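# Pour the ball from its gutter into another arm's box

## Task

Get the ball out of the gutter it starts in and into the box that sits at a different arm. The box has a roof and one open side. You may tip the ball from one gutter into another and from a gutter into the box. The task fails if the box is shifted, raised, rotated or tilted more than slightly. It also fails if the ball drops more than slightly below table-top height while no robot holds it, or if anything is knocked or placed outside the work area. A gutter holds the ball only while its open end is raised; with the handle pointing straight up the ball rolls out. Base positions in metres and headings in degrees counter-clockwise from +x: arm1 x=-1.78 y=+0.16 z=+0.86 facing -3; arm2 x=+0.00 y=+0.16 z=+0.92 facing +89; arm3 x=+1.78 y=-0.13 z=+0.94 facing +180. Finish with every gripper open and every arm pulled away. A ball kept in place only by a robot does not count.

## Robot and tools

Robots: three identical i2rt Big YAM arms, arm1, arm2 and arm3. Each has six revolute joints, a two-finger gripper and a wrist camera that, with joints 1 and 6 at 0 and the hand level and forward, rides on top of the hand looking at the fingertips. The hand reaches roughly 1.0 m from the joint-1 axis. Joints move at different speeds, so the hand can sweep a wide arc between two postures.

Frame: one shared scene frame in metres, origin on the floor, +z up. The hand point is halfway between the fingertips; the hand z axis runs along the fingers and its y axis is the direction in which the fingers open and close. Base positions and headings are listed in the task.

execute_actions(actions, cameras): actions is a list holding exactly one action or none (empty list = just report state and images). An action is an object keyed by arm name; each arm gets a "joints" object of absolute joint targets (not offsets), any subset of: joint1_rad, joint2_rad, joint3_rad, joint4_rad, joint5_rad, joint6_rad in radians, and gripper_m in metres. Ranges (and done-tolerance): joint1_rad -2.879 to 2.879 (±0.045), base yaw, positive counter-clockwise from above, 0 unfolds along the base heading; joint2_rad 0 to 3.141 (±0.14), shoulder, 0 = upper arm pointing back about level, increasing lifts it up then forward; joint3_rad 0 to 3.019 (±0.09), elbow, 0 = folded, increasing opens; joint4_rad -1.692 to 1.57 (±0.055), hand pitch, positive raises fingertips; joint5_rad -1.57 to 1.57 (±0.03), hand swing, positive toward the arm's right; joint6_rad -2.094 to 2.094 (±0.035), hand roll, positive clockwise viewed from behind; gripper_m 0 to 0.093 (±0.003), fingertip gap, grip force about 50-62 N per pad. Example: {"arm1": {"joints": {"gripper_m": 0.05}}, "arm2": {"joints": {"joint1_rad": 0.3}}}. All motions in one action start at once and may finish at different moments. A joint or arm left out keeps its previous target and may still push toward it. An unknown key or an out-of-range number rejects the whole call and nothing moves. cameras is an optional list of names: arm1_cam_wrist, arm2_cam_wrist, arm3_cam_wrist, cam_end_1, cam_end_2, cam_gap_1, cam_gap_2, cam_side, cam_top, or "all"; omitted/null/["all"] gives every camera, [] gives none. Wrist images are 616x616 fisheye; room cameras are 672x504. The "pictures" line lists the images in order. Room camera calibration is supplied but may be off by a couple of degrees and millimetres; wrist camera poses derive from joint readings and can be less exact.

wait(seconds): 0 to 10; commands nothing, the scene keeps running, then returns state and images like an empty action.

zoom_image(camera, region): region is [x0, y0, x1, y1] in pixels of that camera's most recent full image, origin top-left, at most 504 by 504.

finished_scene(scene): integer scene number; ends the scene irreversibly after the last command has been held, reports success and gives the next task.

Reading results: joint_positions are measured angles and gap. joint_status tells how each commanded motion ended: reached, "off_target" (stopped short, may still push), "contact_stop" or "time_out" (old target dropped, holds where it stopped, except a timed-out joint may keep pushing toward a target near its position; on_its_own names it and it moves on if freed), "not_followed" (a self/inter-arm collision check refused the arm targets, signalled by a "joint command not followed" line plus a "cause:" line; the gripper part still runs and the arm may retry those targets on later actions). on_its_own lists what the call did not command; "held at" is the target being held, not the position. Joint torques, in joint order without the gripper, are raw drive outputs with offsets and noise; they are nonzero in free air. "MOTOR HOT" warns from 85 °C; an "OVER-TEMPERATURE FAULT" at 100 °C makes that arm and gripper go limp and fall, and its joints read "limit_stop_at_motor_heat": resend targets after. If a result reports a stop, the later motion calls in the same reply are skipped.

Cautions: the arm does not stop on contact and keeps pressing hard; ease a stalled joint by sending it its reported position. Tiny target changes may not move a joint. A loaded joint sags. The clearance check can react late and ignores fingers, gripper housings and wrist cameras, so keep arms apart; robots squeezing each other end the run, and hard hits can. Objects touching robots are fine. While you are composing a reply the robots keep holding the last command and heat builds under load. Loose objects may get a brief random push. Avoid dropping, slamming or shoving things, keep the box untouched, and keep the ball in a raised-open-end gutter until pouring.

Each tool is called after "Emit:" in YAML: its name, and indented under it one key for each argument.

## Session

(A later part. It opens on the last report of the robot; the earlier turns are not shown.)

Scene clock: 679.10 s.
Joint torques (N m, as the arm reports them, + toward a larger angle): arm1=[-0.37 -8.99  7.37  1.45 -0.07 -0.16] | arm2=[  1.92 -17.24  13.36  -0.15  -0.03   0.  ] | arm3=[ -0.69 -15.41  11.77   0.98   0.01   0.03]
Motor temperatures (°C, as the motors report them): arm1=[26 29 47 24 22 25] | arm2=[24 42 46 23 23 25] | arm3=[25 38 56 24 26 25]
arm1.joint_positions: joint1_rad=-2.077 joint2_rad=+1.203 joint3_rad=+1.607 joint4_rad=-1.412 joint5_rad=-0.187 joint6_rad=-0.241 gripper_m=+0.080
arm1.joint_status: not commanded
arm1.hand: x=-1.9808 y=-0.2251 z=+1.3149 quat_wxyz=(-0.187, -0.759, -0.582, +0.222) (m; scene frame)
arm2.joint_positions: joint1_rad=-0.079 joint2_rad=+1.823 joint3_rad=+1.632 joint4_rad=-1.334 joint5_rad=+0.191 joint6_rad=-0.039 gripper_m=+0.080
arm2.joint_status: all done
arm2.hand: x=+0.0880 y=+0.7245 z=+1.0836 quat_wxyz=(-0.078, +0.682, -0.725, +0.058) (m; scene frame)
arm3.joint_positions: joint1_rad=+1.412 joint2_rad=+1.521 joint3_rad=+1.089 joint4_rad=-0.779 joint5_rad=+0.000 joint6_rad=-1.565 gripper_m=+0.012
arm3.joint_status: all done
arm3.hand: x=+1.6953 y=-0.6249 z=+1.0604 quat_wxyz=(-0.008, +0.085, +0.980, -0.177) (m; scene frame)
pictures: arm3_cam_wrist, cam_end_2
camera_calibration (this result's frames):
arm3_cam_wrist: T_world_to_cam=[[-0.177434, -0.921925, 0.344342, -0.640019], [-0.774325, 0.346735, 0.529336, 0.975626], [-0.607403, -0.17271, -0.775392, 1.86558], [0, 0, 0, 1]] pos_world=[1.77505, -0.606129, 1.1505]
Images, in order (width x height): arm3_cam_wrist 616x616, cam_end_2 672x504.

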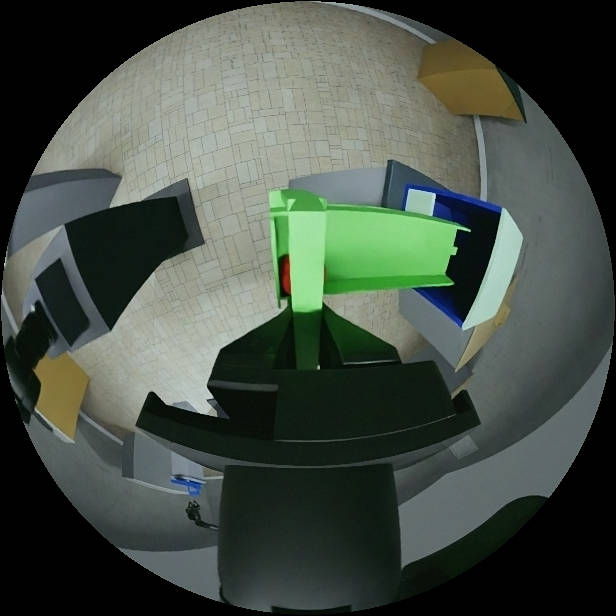

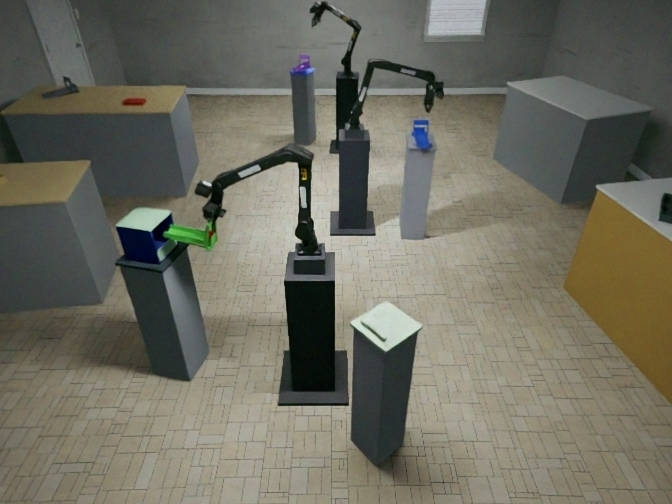

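Emit:
execute_actions:
  actions:
    - {"arm2":{"joints":{"joint2_rad":1.1,"joint3_rad":1.5,"joint4_rad":-1.4}},"arm3":{"joints":{"joint2_rad":1.62,"joint3_rad":1.29,"joint4_rad":-0.85}}}
  cameras: ["cam_end_2","arm3_cam_wrist"]

Emit:
zoom_image:
  camera: "cam_end_2"
  region: [105, 180, 225, 275]

Scene clock: 738.87 s.
Joint torques (N m, as the arm reports them, + toward a larger angle): arm1=[-0.11 -9.12  7.37  1.42 -0.08 -0.16] | arm2=[ 1.88 -6.19 11.87  0.83 -0.04  0.  ] | arm3=[ -0.56 -17.06  12.49   0.62  -0.06  -0.05]
Motor temperatures (°C, as the motors report them): arm1=[26 28 47 24 22 25] | arm2=[24 41 49 23 23 25] | arm3=[25 38 60 24 26 25]
arm1.joint_positions: joint1_rad=-2.077 joint2_rad=+1.203 joint3_rad=+1.607 joint4_rad=-1.412 joint5_rad=-0.187 joint6_rad=-0.241 gripper_m=+0.080
arm1.joint_status: not commanded
arm1.hand: x=-1.9808 y=-0.2251 z=+1.3149 quat_wxyz=(-0.187, -0.759, -0.582, +0.222) (m; scene frame)
arm2.joint_positions: joint1_rad=-0.079 joint2_rad=+1.099 joint3_rad=+1.490 joint4_rad=-1.387 joint5_rad=+0.191 joint6_rad=-0.039 gripper_m=+0.080
arm2.joint_status: all done
arm2.hand: x=+0.0717 y=+0.5535 z=+1.3592 quat_wxyz=(-0.271, +0.636, -0.713, -0.116) (m; scene frame)
arm3.joint_positions: joint1_rad=+1.412 joint2_rad=+1.633 joint3_rad=+1.225 joint4_rad=-0.847 joint5_rad=+0.000 joint6_rad=-1.565 gripper_m=+0.012
arm3.joint_status: all done
arm3.hand: x=+1.6894 y=-0.6604 z=+1.0569 quat_wxyz=(-0.006, +0.085, +0.984, -0.155) (m; scene frame)
pictures: arm3_cam_wrist, cam_end_2
camera_calibration (this result's frames):
arm3_cam_wrist: T_world_to_cam=[[-0.179299, -0.936254, 0.302126, -0.634213], [-0.778417, 0.322808, 0.538388, 0.966834], [-0.601597, -0.138648, -0.786676, 1.87772], [0, 0, 0, 1]] pos_world=[1.76852, -0.645545, 1.14824]
Images, in order (width x height): arm3_cam_wrist 616x616, cam_end_2 672x504.

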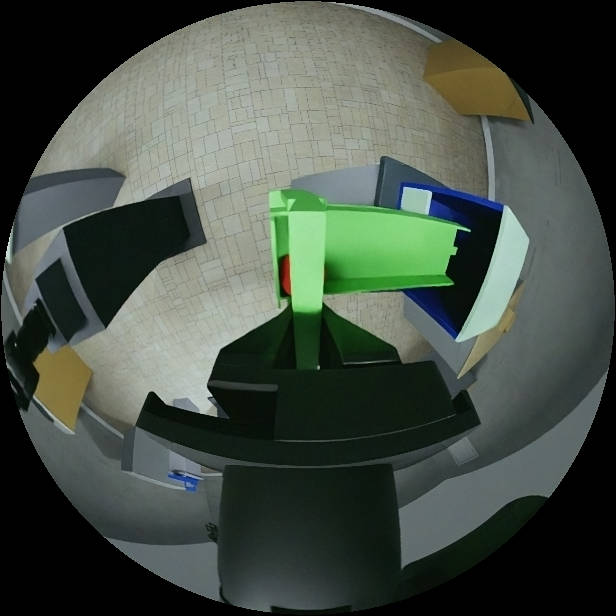

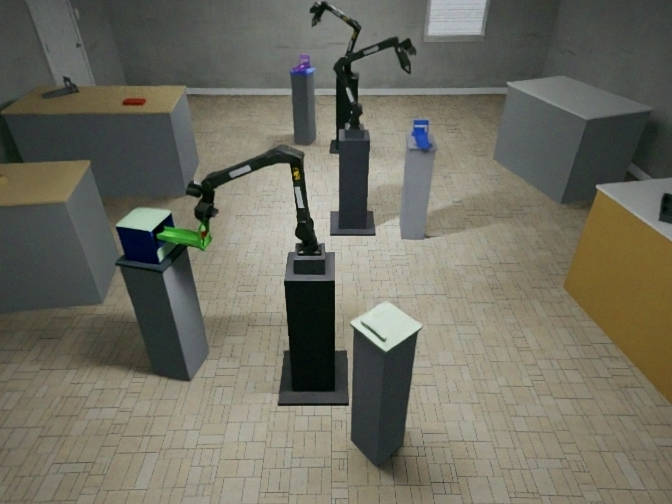

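Region (105, 180, 225, 275) of cam_end_2's 672x504 image, scaled by 4.200, with more detail than that image has; it fills the top 399 rows of this view, and the rest is white.

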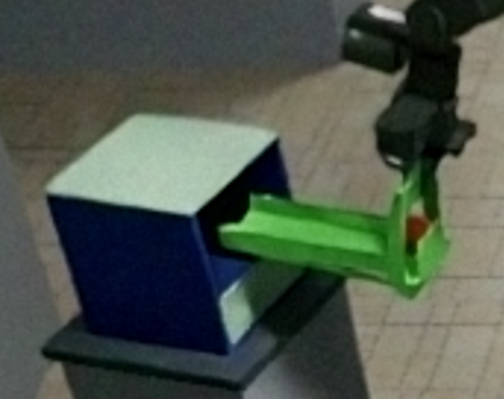

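Emit:
execute_actions:
  actions:
    - {"arm3":{"joints":{"joint2_rad":1.732,"joint3_rad":1.44,"joint4_rad":-0.92}}}
  cameras: ["cam_end_2","arm3_cam_wrist"]

Emit:
zoom_image:
  camera: "cam_end_2"
  region: [105, 180, 225, 275]

Scene clock: 746.93 s.
Joint torques (N m, as the arm reports them, + toward a larger angle): arm1=[-0.31 -9.    7.39  1.45 -0.08 -0.15] | arm2=[ 1.87 -6.49 11.95  0.83 -0.04  0.  ] | arm3=[ -0.15 -19.35  12.01   0.66  -0.04  -0.04]
Motor temperatures (°C, as the motors report them): arm1=[26 28 47 24 22 25] | arm2=[24 40 49 23 23 25] | arm3=[25 38 60 24 26 25]
arm1.joint_positions: joint1_rad=-2.077 joint2_rad=+1.203 joint3_rad=+1.607 joint4_rad=-1.412 joint5_rad=-0.187 joint6_rad=-0.241 gripper_m=+0.080
arm1.joint_status: not commanded
arm1.hand: x=-1.9808 y=-0.2251 z=+1.3149 quat_wxyz=(-0.187, -0.759, -0.582, +0.222) (m; scene frame)
arm2.joint_positions: joint1_rad=-0.079 joint2_rad=+1.099 joint3_rad=+1.490 joint4_rad=-1.387 joint5_rad=+0.191 joint6_rad=-0.039 gripper_m=+0.080
arm2.joint_status: not commanded
arm2.hand: x=+0.0717 y=+0.5535 z=+1.3592 quat_wxyz=(-0.271, +0.636, -0.713, -0.116) (m; scene frame)
arm3.joint_positions: joint1_rad=+1.412 joint2_rad=+1.743 joint3_rad=+1.375 joint4_rad=-0.916 joint5_rad=+0.000 joint6_rad=-1.565 gripper_m=+0.012
arm3.joint_status: all done
arm3.hand: x=+1.6829 y=-0.6993 z=+1.0568 quat_wxyz=(-0.005, +0.085, +0.986, -0.141) (m; scene frame)
pictures: arm3_cam_wrist, cam_end_2
camera_calibration (this result's frames):
arm3_cam_wrist: T_world_to_cam=[[-0.180327, -0.944457, 0.274742, -0.646872], [-0.781067, 0.307269, 0.543617, 0.962448], [-0.597843, -0.116563, -0.793093, 1.8843], [0, 0, 0, 1]] pos_world=[1.7616, -0.687034, 1.14895]
Images, in order (width x height): arm3_cam_wrist 616x616, cam_end_2 672x504.

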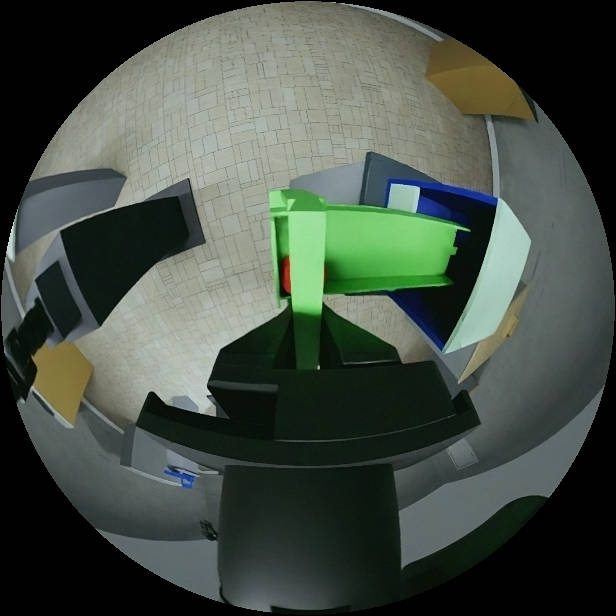

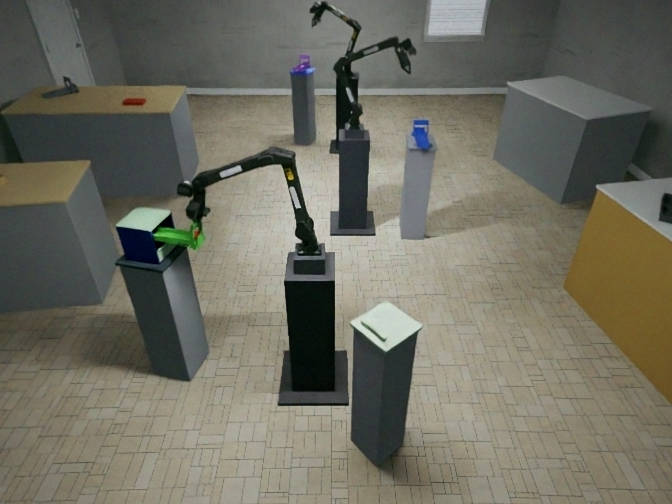

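Region (105, 180, 225, 275) of cam_end_2's 672x504 image, scaled by 4.200, with more detail than that image has; it fills the top 399 rows of this view, and the rest is white.

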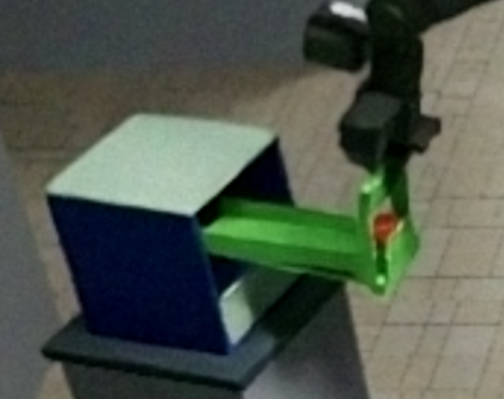

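Emit:
execute_actions:
  actions:
    - {"arm3":{"joints":{"joint3_rad":1.495,"joint4_rad":-1.035}}}
  cameras: ["cam_end_2"]

Emit:
execute_actions:
  actions:
    - {"arm3":{"joints":{"joint3_rad":1.55,"joint4_rad":-1.155}}}
  cameras: ["cam_end_2","arm3_cam_wrist"]

Emit:
zoom_image:
  camera: "cam_end_2"
  region: [105, 180, 225, 275]

Scene clock: 759.27 s.
Joint torques (N m, as the arm reports them, + toward a larger angle): arm1=[-0.21 -9.07  7.4   1.45 -0.08 -0.16] | arm2=[ 1.91 -6.5  11.96  0.82 -0.03  0.  ] | arm3=[  0.54 -19.87  12.08   0.34  -0.07   0.  ]
Motor temperatures (°C, as the motors report them): arm1=[26 28 46 24 22 25] | arm2=[24 38 48 23 23 25] | arm3=[25 39 61 24 26 25]
arm1.joint_positions: joint1_rad=-2.077 joint2_rad=+1.203 joint3_rad=+1.607 joint4_rad=-1.412 joint5_rad=-0.187 joint6_rad=-0.241 gripper_m=+0.080
arm1.joint_status: not commanded
arm1.hand: x=-1.9808 y=-0.2251 z=+1.3149 quat_wxyz=(-0.187, -0.759, -0.582, +0.222) (m; scene frame)
arm2.joint_positions: joint1_rad=-0.079 joint2_rad=+1.099 joint3_rad=+1.490 joint4_rad=-1.387 joint5_rad=+0.191 joint6_rad=-0.039 gripper_m=+0.080
arm2.joint_status: not commanded
arm2.hand: x=+0.0717 y=+0.5535 z=+1.3592 quat_wxyz=(-0.271, +0.636, -0.713, -0.116) (m; scene frame)
arm3.joint_positions: joint1_rad=+1.412 joint2_rad=+1.743 joint3_rad=+1.433 joint4_rad=-1.030 joint5_rad=+0.000 joint6_rad=-1.565 gripper_m=+0.012
arm3.joint_status: all done
arm3.hand: x=+1.6837 y=-0.6935 z=+1.0742 quat_wxyz=(-0.003, +0.086, +0.990, -0.114) (m; scene frame)
pictures: cam_end_2
Images, in order (width x height): cam_end_2 672x504.

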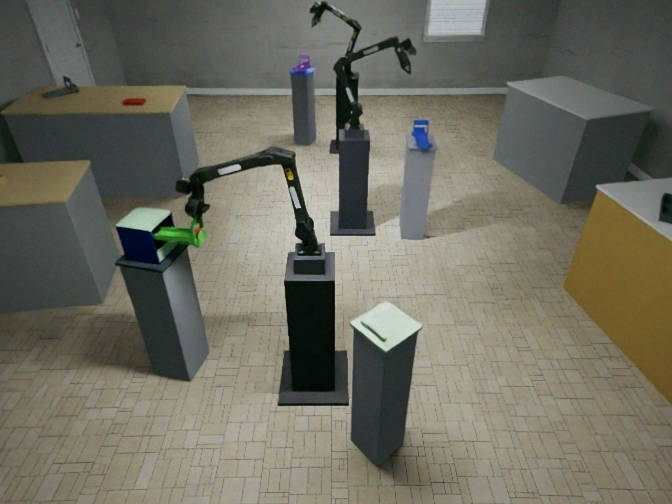

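Scene clock: 760.10 s.
Joint torques (N m, as the arm reports them, + toward a larger angle): arm1=[-0.28 -8.95  7.38  1.43 -0.07 -0.16] | arm2=[ 1.91 -6.46 11.95  0.83 -0.04  0.  ] | arm3=[  0.57 -19.41  12.11   0.24  -0.09  -0.01]
Motor temperatures (°C, as the motors report them): arm1=[26 28 46 24 22 25] | arm2=[24 38 48 23 23 25] | arm3=[25 39 61 24 26 25]
arm1.joint_positions: joint1_rad=-2.077 joint2_rad=+1.203 joint3_rad=+1.607 joint4_rad=-1.412 joint5_rad=-0.187 joint6_rad=-0.241 gripper_m=+0.080
arm1.joint_status: not commanded
arm1.hand: x=-1.9808 y=-0.2251 z=+1.3149 quat_wxyz=(-0.187, -0.759, -0.582, +0.222) (m; scene frame)
arm2.joint_positions: joint1_rad=-0.079 joint2_rad=+1.099 joint3_rad=+1.490 joint4_rad=-1.387 joint5_rad=+0.191 joint6_rad=-0.039 gripper_m=+0.080
arm2.joint_status: not commanded
arm2.hand: x=+0.0717 y=+0.5535 z=+1.3592 quat_wxyz=(-0.271, +0.636, -0.713, -0.116) (m; scene frame)
arm3.joint_positions: joint1_rad=+1.412 joint2_rad=+1.743 joint3_rad=+1.488 joint4_rad=-1.149 joint5_rad=+0.000 joint6_rad=-1.565 gripper_m=+0.012
arm3.joint_status: all done
arm3.hand: x=+1.6851 y=-0.6839 z=+1.0911 quat_wxyz=(+0.000, +0.086, +0.993, -0.082) (m; scene frame)
pictures: arm3_cam_wrist, cam_end_2
camera_calibration (this result's frames):
arm3_cam_wrist: T_world_to_cam=[[-0.183204, -0.970431, 0.157161, -0.525949], [-0.792405, 0.240389, 0.560631, 0.89553], [-0.581834, -0.0218252, -0.813015, 1.97415], [0, 0, 0, 1]] pos_world=[1.76189, -0.682587, 1.18561]
Images, in order (width x height): arm3_cam_wrist 616x616, cam_end_2 672x504.

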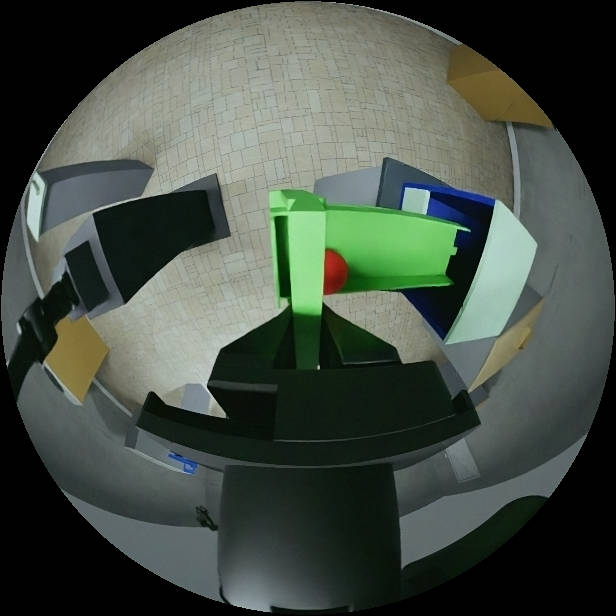

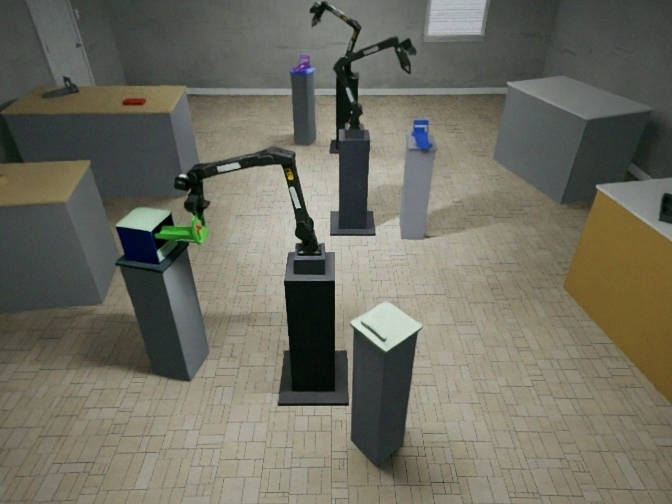

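Region (105, 180, 225, 275) of cam_end_2's 672x504 image, scaled by 4.200, with more detail than that image has; it fills the top 399 rows of this view, and the rest is white.

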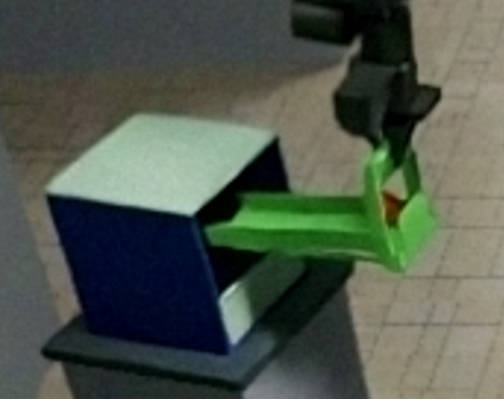

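Ball is rolling.

Emit:
wait:
  seconds: 2

Scene clock: 764.47 s.
Joint torques (N m, as the arm reports them, + toward a larger angle): arm1=[-0.23 -9.    7.4   1.44 -0.07 -0.16] | arm2=[ 1.93 -6.46 11.96  0.84 -0.03 -0.01] | arm3=[ -0.12 -19.48  12.1    0.47  -0.07   0.  ]
Motor temperatures (°C, as the motors report them): arm1=[26 28 46 24 22 25] | arm2=[24 38 48 23 23 25] | arm3=[25 39 61 24 26 25]
arm1.joint_positions: joint1_rad=-2.077 joint2_rad=+1.203 joint3_rad=+1.607 joint4_rad=-1.412 joint5_rad=-0.187 joint6_rad=-0.241 gripper_m=+0.080
arm1.joint_status: not commanded
arm1.hand: x=-1.9808 y=-0.2251 z=+1.3149 quat_wxyz=(-0.187, -0.759, -0.582, +0.222) (m; scene frame)
arm2.joint_positions: joint1_rad=-0.079 joint2_rad=+1.099 joint3_rad=+1.490 joint4_rad=-1.387 joint5_rad=+0.191 joint6_rad=-0.039 gripper_m=+0.080
arm2.joint_status: not commanded
arm2.hand: x=+0.0717 y=+0.5535 z=+1.3592 quat_wxyz=(-0.271, +0.636, -0.713, -0.116) (m; scene frame)
arm3.joint_positions: joint1_rad=+1.412 joint2_rad=+1.743 joint3_rad=+1.488 joint4_rad=-1.151 joint5_rad=+0.000 joint6_rad=-1.565 gripper_m=+0.012
arm3.joint_status: all done
arm3.hand: x=+1.6852 y=-0.6834 z=+1.0911 quat_wxyz=(+0.000, +0.086, +0.993, -0.081) (m; scene frame)
wait: 2.00 s; at rest from the start
pictures: arm1_cam_wrist, arm2_cam_wrist, arm3_cam_wrist, cam_end_1, cam_end_2, cam_gap_1, cam_gap_2, cam_side, cam_top
camera_calibration (this result's frames):
arm1_cam_wrist: T_world_to_cam=[[-0.967134, 0.253838, -0.0147919, -1.84104], [0.253482, 0.967081, 0.0223651, 0.697317], [0.0199821, 0.0178806, -0.99964, 1.48672], [0, 0, 0, 1]] pos_world=[-1.987, -0.233619, 1.44336]
arm2_cam_wrist: T_world_to_cam=[[0.972651, -0.158157, 0.170107, -0.212916], [-0.167193, -0.985109, 0.0400848, 0.510037], [0.161234, -0.0674292, -0.98461, 1.48898], [0, 0, 0, 1]] pos_world=[0.0522925, 0.569169, 1.48184]
arm3_cam_wrist: T_world_to_cam=[[-0.183231, -0.970729, 0.155278, -0.523584], [-0.792586, 0.239316, 0.560834, 0.894873], [-0.581579, -0.0203089, -0.813237, 1.97499], [0, 0, 0, 1]] pos_world=[1.76194, -0.682306, 1.18556]
Images, in order (width x height): arm1_cam_wrist 616x616, arm2_cam_wrist 616x616, arm3_cam_wrist 616x616, cam_end_1 672x504, cam_end_2 672x504, cam_gap_1 672x504, cam_gap_2 672x504, cam_side 672x504, cam_top 672x504.

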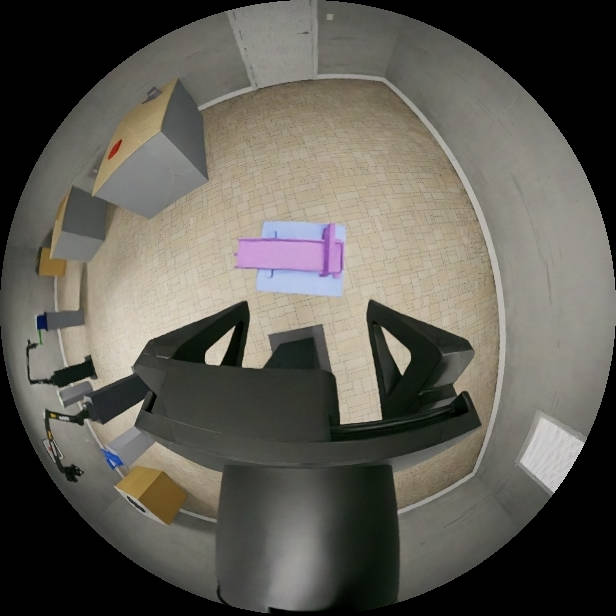

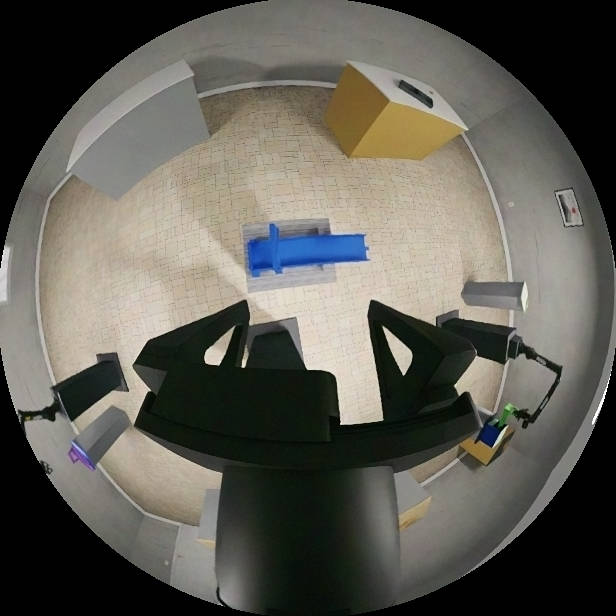

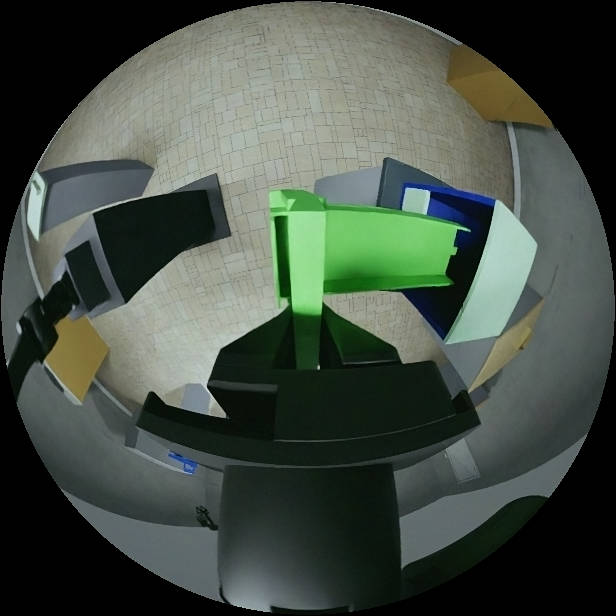

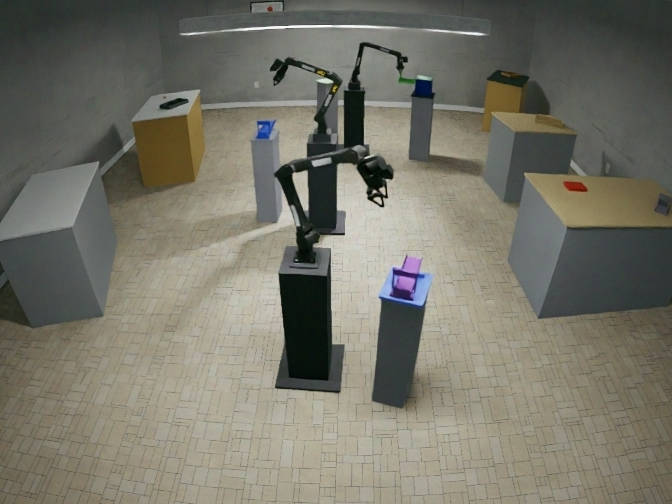

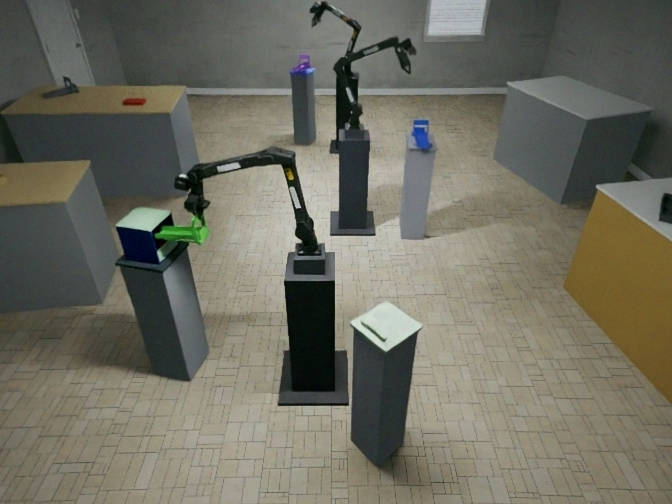

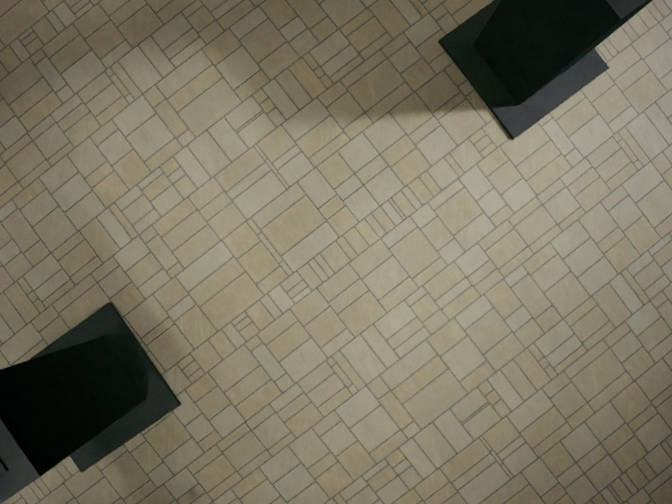

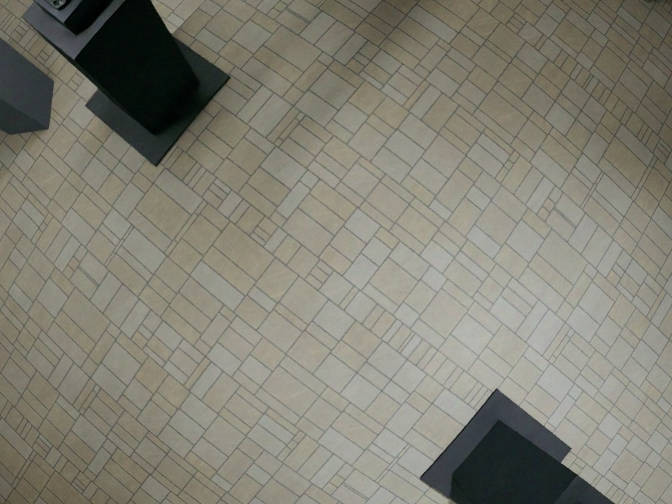

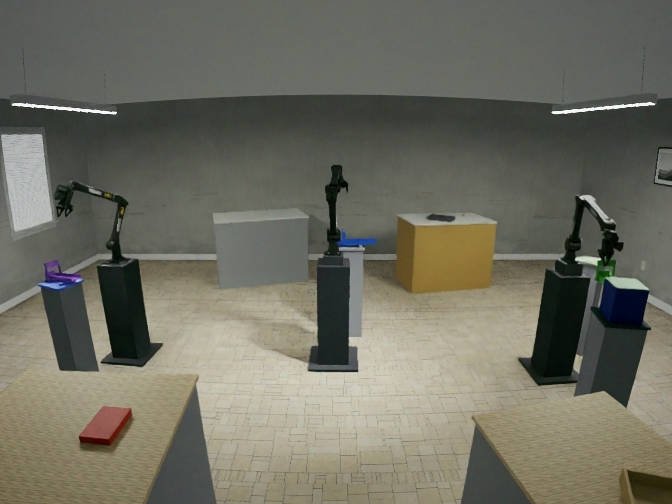

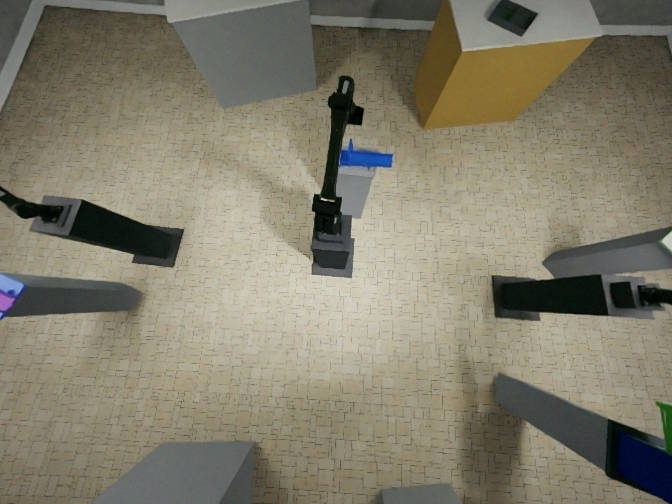

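Emit:
execute_actions:
  actions:
    - {"arm3":{"joints":{"joint2_rad":1.595,"joint3_rad":1.35,"joint4_rad":-1.115}}}
  cameras: ["cam_end_2"]

Emit:
execute_actions:
  actions:
    - {"arm3":{"joints":{"joint2_rad":1.46,"joint3_rad":1.19,"joint4_rad":-1.085}}}
  cameras: ["cam_end_2","arm3_cam_wrist"]

Emit:
zoom_image:
  camera: "arm3_cam_wrist"
  region: [380, 130, 580, 340]

Scene clock: 774.93 s.
Joint torques (N m, as the arm reports them, + toward a larger angle): arm1=[-0.21 -9.02  7.39  1.42 -0.07 -0.16] | arm2=[ 1.86 -6.48 11.97  0.83 -0.04  0.  ] | arm3=[  0.6  -16.8    8.42   0.8   -0.08  -0.02]
Motor temperatures (°C, as the motors report them): arm1=[26 28 46 25 22 25] | arm2=[24 38 48 23 23 25] | arm3=[25 39 61 24 26 25]
arm1.joint_positions: joint1_rad=-2.077 joint2_rad=+1.203 joint3_rad=+1.607 joint4_rad=-1.412 joint5_rad=-0.187 joint6_rad=-0.241 gripper_m=+0.080
arm1.joint_status: not commanded
arm1.hand: x=-1.9808 y=-0.2251 z=+1.3149 quat_wxyz=(-0.187, -0.759, -0.582, +0.222) (m; scene frame)
arm2.joint_positions: joint1_rad=-0.079 joint2_rad=+1.099 joint3_rad=+1.490 joint4_rad=-1.387 joint5_rad=+0.191 joint6_rad=-0.039 gripper_m=+0.080
arm2.joint_status: not commanded
arm2.hand: x=+0.0717 y=+0.5535 z=+1.3592 quat_wxyz=(-0.271, +0.636, -0.713, -0.116) (m; scene frame)
arm3.joint_positions: joint1_rad=+1.412 joint2_rad=+1.599 joint3_rad=+1.346 joint4_rad=-1.123 joint5_rad=+0.000 joint6_rad=-1.565 gripper_m=+0.012
arm3.joint_status: all done
arm3.hand: x=+1.6924 y=-0.6385 z=+1.1082 quat_wxyz=(-0.002, +0.086, +0.992, -0.096) (m; scene frame)
pictures: cam_end_2
Images, in order (width x height): cam_end_2 672x504.

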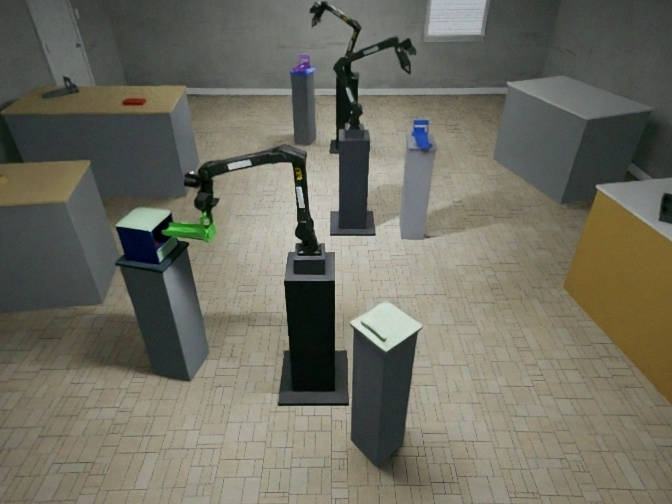

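Scene clock: 775.80 s.
Joint torques (N m, as the arm reports them, + toward a larger angle): arm1=[-0.17 -8.97  7.4   1.43 -0.08 -0.16] | arm2=[ 1.91 -6.45 11.93  0.83 -0.03  0.  ] | arm3=[ -0.29 -15.06   8.61   0.66  -0.07  -0.03]
Motor temperatures (°C, as the motors report them): arm1=[26 28 46 25 22 25] | arm2=[24 38 48 23 23 25] | arm3=[25 39 61 24 26 25]
arm1.joint_positions: joint1_rad=-2.077 joint2_rad=+1.203 joint3_rad=+1.607 joint4_rad=-1.412 joint5_rad=-0.187 joint6_rad=-0.241 gripper_m=+0.080
arm1.joint_status: not commanded
arm1.hand: x=-1.9808 y=-0.2251 z=+1.3149 quat_wxyz=(-0.187, -0.759, -0.582, +0.222) (m; scene frame)
arm2.joint_positions: joint1_rad=-0.079 joint2_rad=+1.099 joint3_rad=+1.490 joint4_rad=-1.387 joint5_rad=+0.191 joint6_rad=-0.039 gripper_m=+0.080
arm2.joint_status: not commanded
arm2.hand: x=+0.0717 y=+0.5535 z=+1.3592 quat_wxyz=(-0.271, +0.636, -0.713, -0.116) (m; scene frame)
arm3.joint_positions: joint1_rad=+1.412 joint2_rad=+1.474 joint3_rad=+1.181 joint4_rad=-1.094 joint5_rad=+0.000 joint6_rad=-1.565 gripper_m=+0.012
arm3.joint_status: all done
arm3.hand: x=+1.7015 y=-0.5845 z=+1.1001 quat_wxyz=(-0.001, +0.086, +0.992, -0.090) (m; scene frame)
pictures: arm3_cam_wrist, cam_end_2
camera_calibration (this result's frames):
arm3_cam_wrist: T_world_to_cam=[[-0.182946, -0.967655, 0.173709, -0.444989], [-0.790813, 0.249817, 0.558754, 0.884501], [-0.584077, -0.03515, -0.810937, 1.9869], [0, 0, 0, 1]] pos_world=[1.77857, -0.581719, 1.19434]
Images, in order (width x height): arm3_cam_wrist 616x616, cam_end_2 672x504.

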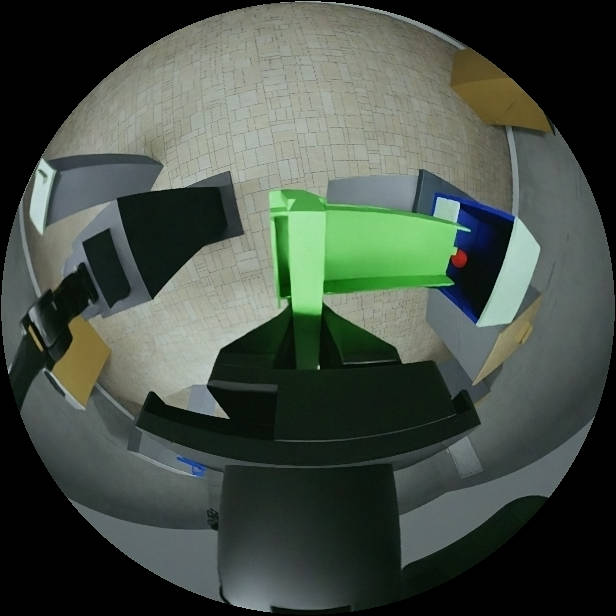

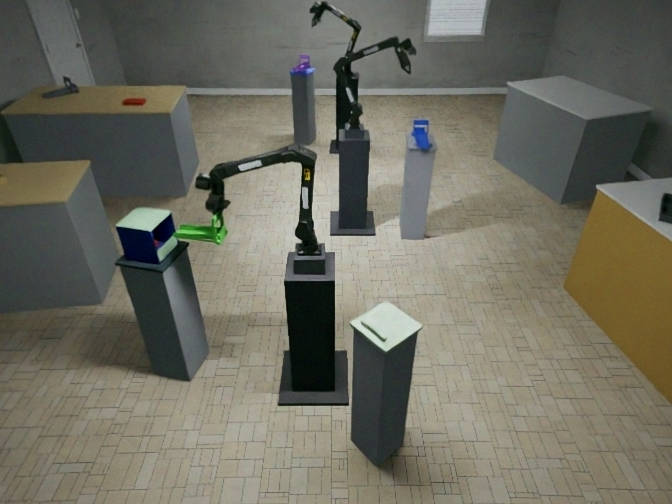

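Region (380, 130, 580, 340) of arm3_cam_wrist's 616x616 image, scaled by 2.400, with more detail than that image has; it fills the left 480 columns of this view, and the rest is white.

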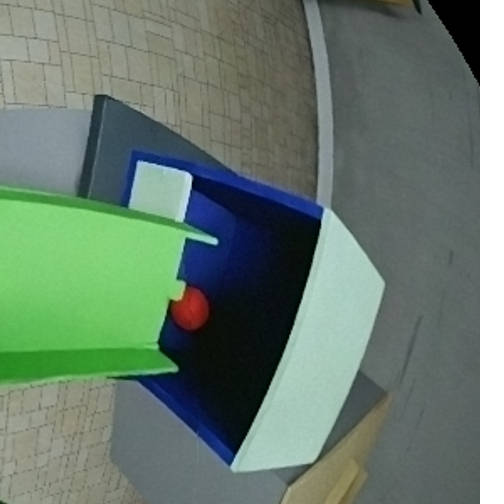

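Emit:
execute_actions:
  actions:
    - {"arm3":{"joints":{"joint1_rad":0.85,"joint6_rad":-0.6}}}
  cameras: ["cam_end_2"]

Emit:
execute_actions:
  actions:
    - {"arm3":{"joints":{"joint1_rad":-2.274,"joint2_rad":1.955,"joint3_rad":1.79,"joint4_rad":-1.37,"joint5_rad":0.18,"joint6_rad":0.223}}}
  cameras: ["cam_end_2","arm3_cam_wrist"]

Scene clock: 804.23 s.
Joint torques (N m, as the arm reports them, + toward a larger angle): arm1=[-0.26 -8.92  7.4   1.44 -0.07 -0.16] | arm2=[ 1.86 -6.45 11.95  0.83 -0.04  0.  ] | arm3=[  0.98 -14.94   8.58   1.05  -0.05   0.15]
Motor temperatures (°C, as the motors report them): arm1=[26 28 46 25 22 25] | arm2=[24 37 48 23 23 25] | arm3=[25 38 56 24 26 25]
arm1.joint_positions: joint1_rad=-2.077 joint2_rad=+1.203 joint3_rad=+1.607 joint4_rad=-1.412 joint5_rad=-0.187 joint6_rad=-0.241 gripper_m=+0.080
arm1.joint_status: not commanded
arm1.hand: x=-1.9808 y=-0.2251 z=+1.3149 quat_wxyz=(-0.187, -0.759, -0.582, +0.222) (m; scene frame)
arm2.joint_positions: joint1_rad=-0.079 joint2_rad=+1.099 joint3_rad=+1.490 joint4_rad=-1.387 joint5_rad=+0.191 joint6_rad=-0.039 gripper_m=+0.080
arm2.joint_status: not commanded
arm2.hand: x=+0.0717 y=+0.5535 z=+1.3592 quat_wxyz=(-0.271, +0.636, -0.713, -0.116) (m; scene frame)
arm3.joint_positions: joint1_rad=+0.845 joint2_rad=+1.474 joint3_rad=+1.181 joint4_rad=-1.094 joint5_rad=+0.002 joint6_rad=-0.610 gripper_m=+0.012
arm3.joint_status: all done
arm3.hand: x=+1.4677 y=-0.4717 z=+1.0974 quat_wxyz=(+0.013, +0.746, +0.660, -0.086) (m; scene frame)
pictures: cam_end_2
Images, in order (width x height): cam_end_2 672x504.

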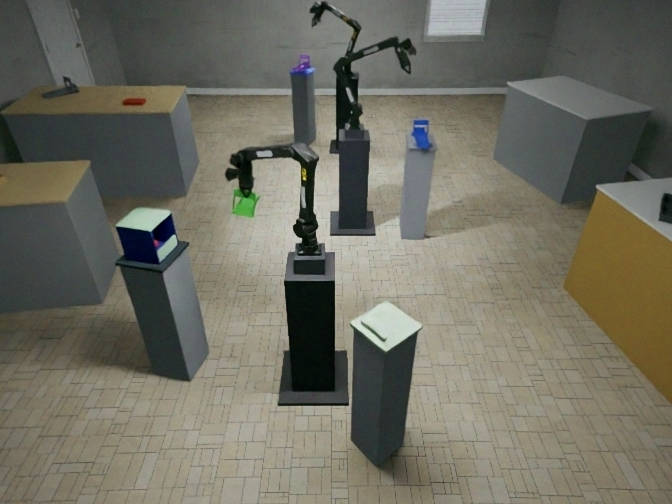

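Scene clock: 806.90 s.
Joint torques (N m, as the arm reports them, + toward a larger angle): arm1=[-0.18 -9.05  7.39  1.44 -0.07 -0.17] | arm2=[ 1.9  -6.39 11.97  0.84 -0.04  0.  ] | arm3=[  0.05 -25.91  10.     0.05   0.22   0.18]
Motor temperatures (°C, as the motors report them): arm1=[26 28 46 25 22 25] | arm2=[24 37 48 23 23 25] | arm3=[25 38 56 24 26 25]
arm1.joint_positions: joint1_rad=-2.077 joint2_rad=+1.203 joint3_rad=+1.607 joint4_rad=-1.412 joint5_rad=-0.187 joint6_rad=-0.241 gripper_m=+0.080
arm1.joint_status: not commanded
arm1.hand: x=-1.9808 y=-0.2251 z=+1.3149 quat_wxyz=(-0.187, -0.759, -0.582, +0.222) (m; scene frame)
arm2.joint_positions: joint1_rad=-0.079 joint2_rad=+1.099 joint3_rad=+1.490 joint4_rad=-1.387 joint5_rad=+0.191 joint6_rad=-0.039 gripper_m=+0.080
arm2.joint_status: not commanded
arm2.hand: x=+0.0717 y=+0.5535 z=+1.3592 quat_wxyz=(-0.271, +0.636, -0.713, -0.116) (m; scene frame)
arm3.joint_positions: joint1_rad=-2.284 joint2_rad=+1.992 joint3_rad=+1.759 joint4_rad=-1.360 joint5_rad=+0.179 joint6_rad=+0.215 gripper_m=+0.012
arm3.joint_status: all done
arm3.hand: x=+2.2004 y=+0.3068 z=+1.0632 quat_wxyz=(-0.042, +0.312, -0.945, +0.084) (m; scene frame)
pictures: arm3_cam_wrist, cam_end_2
camera_calibration (this result's frames):
arm3_cam_wrist: T_world_to_cam=[[0.573067, -0.799493, 0.180014, -1.20657], [-0.734001, -0.403045, 0.546623, 1.16518], [-0.364468, -0.445382, -0.817801, 1.92965], [0, 0, 0, 1]] pos_world=[2.24999, 0.364407, 1.15836]
Images, in order (width x height): arm3_cam_wrist 616x616, cam_end_2 672x504.

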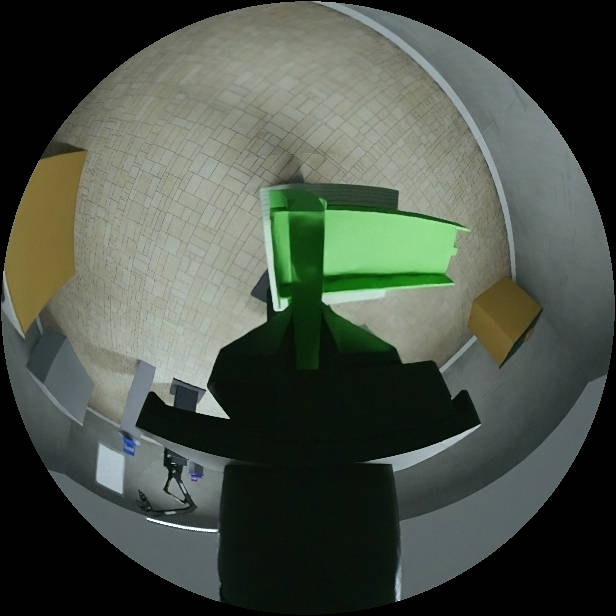

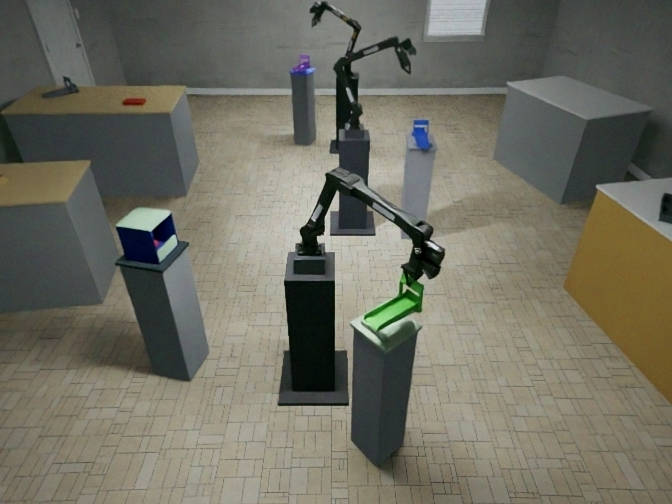

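Emit:
execute_actions:
  actions:
    - {"arm3":{"joints":{"joint1_rad":-2.266,"joint2_rad":1.95,"joint3_rad":1.50,"joint4_rad":-1.12,"joint5_rad":0.185,"joint6_rad":0.226}}}
  cameras: ["cam_end_2","arm3_cam_wrist"]

Scene clock: 817.57 s.
Joint torques (N m, as the arm reports them, + toward a larger angle): arm1=[-0.34 -9.1   7.4   1.4  -0.09 -0.16] | arm2=[ 1.89 -6.47 11.95  0.83 -0.04  0.  ] | arm3=[  1.33 -22.56   8.21   0.53   0.39   0.18]
Motor temperatures (°C, as the motors report them): arm1=[26 28 46 25 22 25] | arm2=[24 37 48 23 23 25] | arm3=[25 40 56 24 26 25]
arm1.joint_positions: joint1_rad=-2.077 joint2_rad=+1.203 joint3_rad=+1.607 joint4_rad=-1.412 joint5_rad=-0.187 joint6_rad=-0.241 gripper_m=+0.080
arm1.joint_status: not commanded
arm1.hand: x=-1.9808 y=-0.2251 z=+1.3149 quat_wxyz=(-0.187, -0.759, -0.582, +0.222) (m; scene frame)
arm2.joint_positions: joint1_rad=-0.079 joint2_rad=+1.099 joint3_rad=+1.490 joint4_rad=-1.387 joint5_rad=+0.191 joint6_rad=-0.039 gripper_m=+0.080
arm2.joint_status: not commanded
arm2.hand: x=+0.0717 y=+0.5535 z=+1.3592 quat_wxyz=(-0.271, +0.636, -0.713, -0.116) (m; scene frame)
arm3.joint_positions: joint1_rad=-2.276 joint2_rad=+1.962 joint3_rad=+1.485 joint4_rad=-1.129 joint5_rad=+0.180 joint6_rad=+0.217 gripper_m=+0.012
arm3.joint_status: all done
arm3.hand: x=+2.1688 y=+0.2764 z=+0.9823 quat_wxyz=(-0.038, +0.315, -0.944, +0.087) (m; scene frame)
pictures: arm3_cam_wrist, cam_end_2
camera_calibration (this result's frames):
arm3_cam_wrist: T_world_to_cam=[[0.578838, -0.794545, 0.183424, -1.2155], [-0.727939, -0.402109, 0.55535, 1.15194], [-0.367494, -0.45498, -0.811136, 1.84105], [0, 0, 0, 1]] pos_world=[2.2187, 0.335075, 1.07656]
Images, in order (width x height): arm3_cam_wrist 616x616, cam_end_2 672x504.

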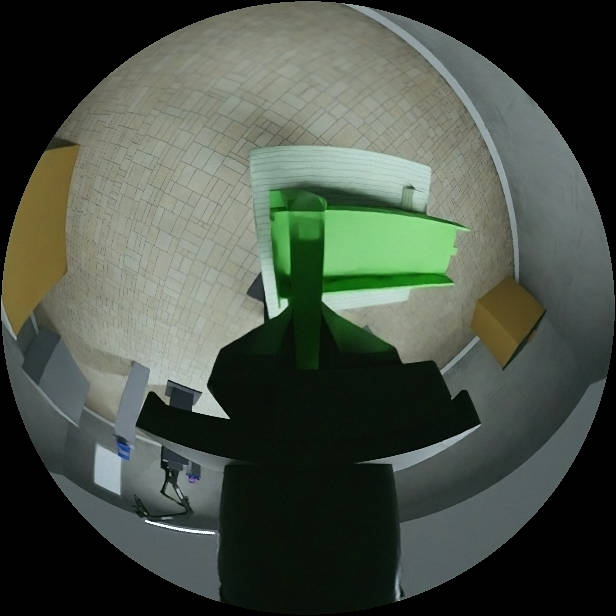

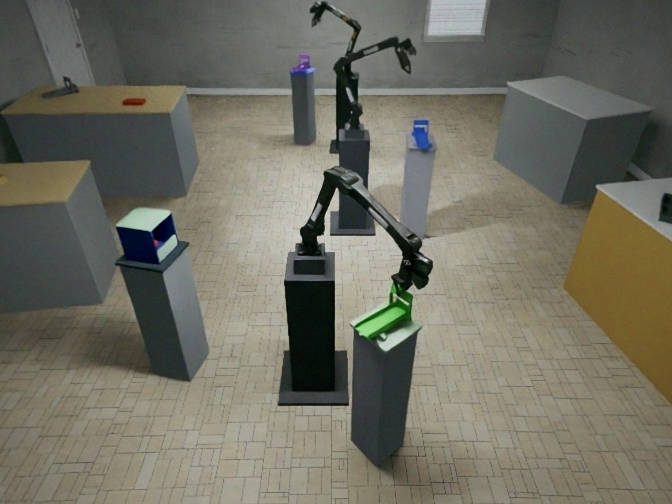

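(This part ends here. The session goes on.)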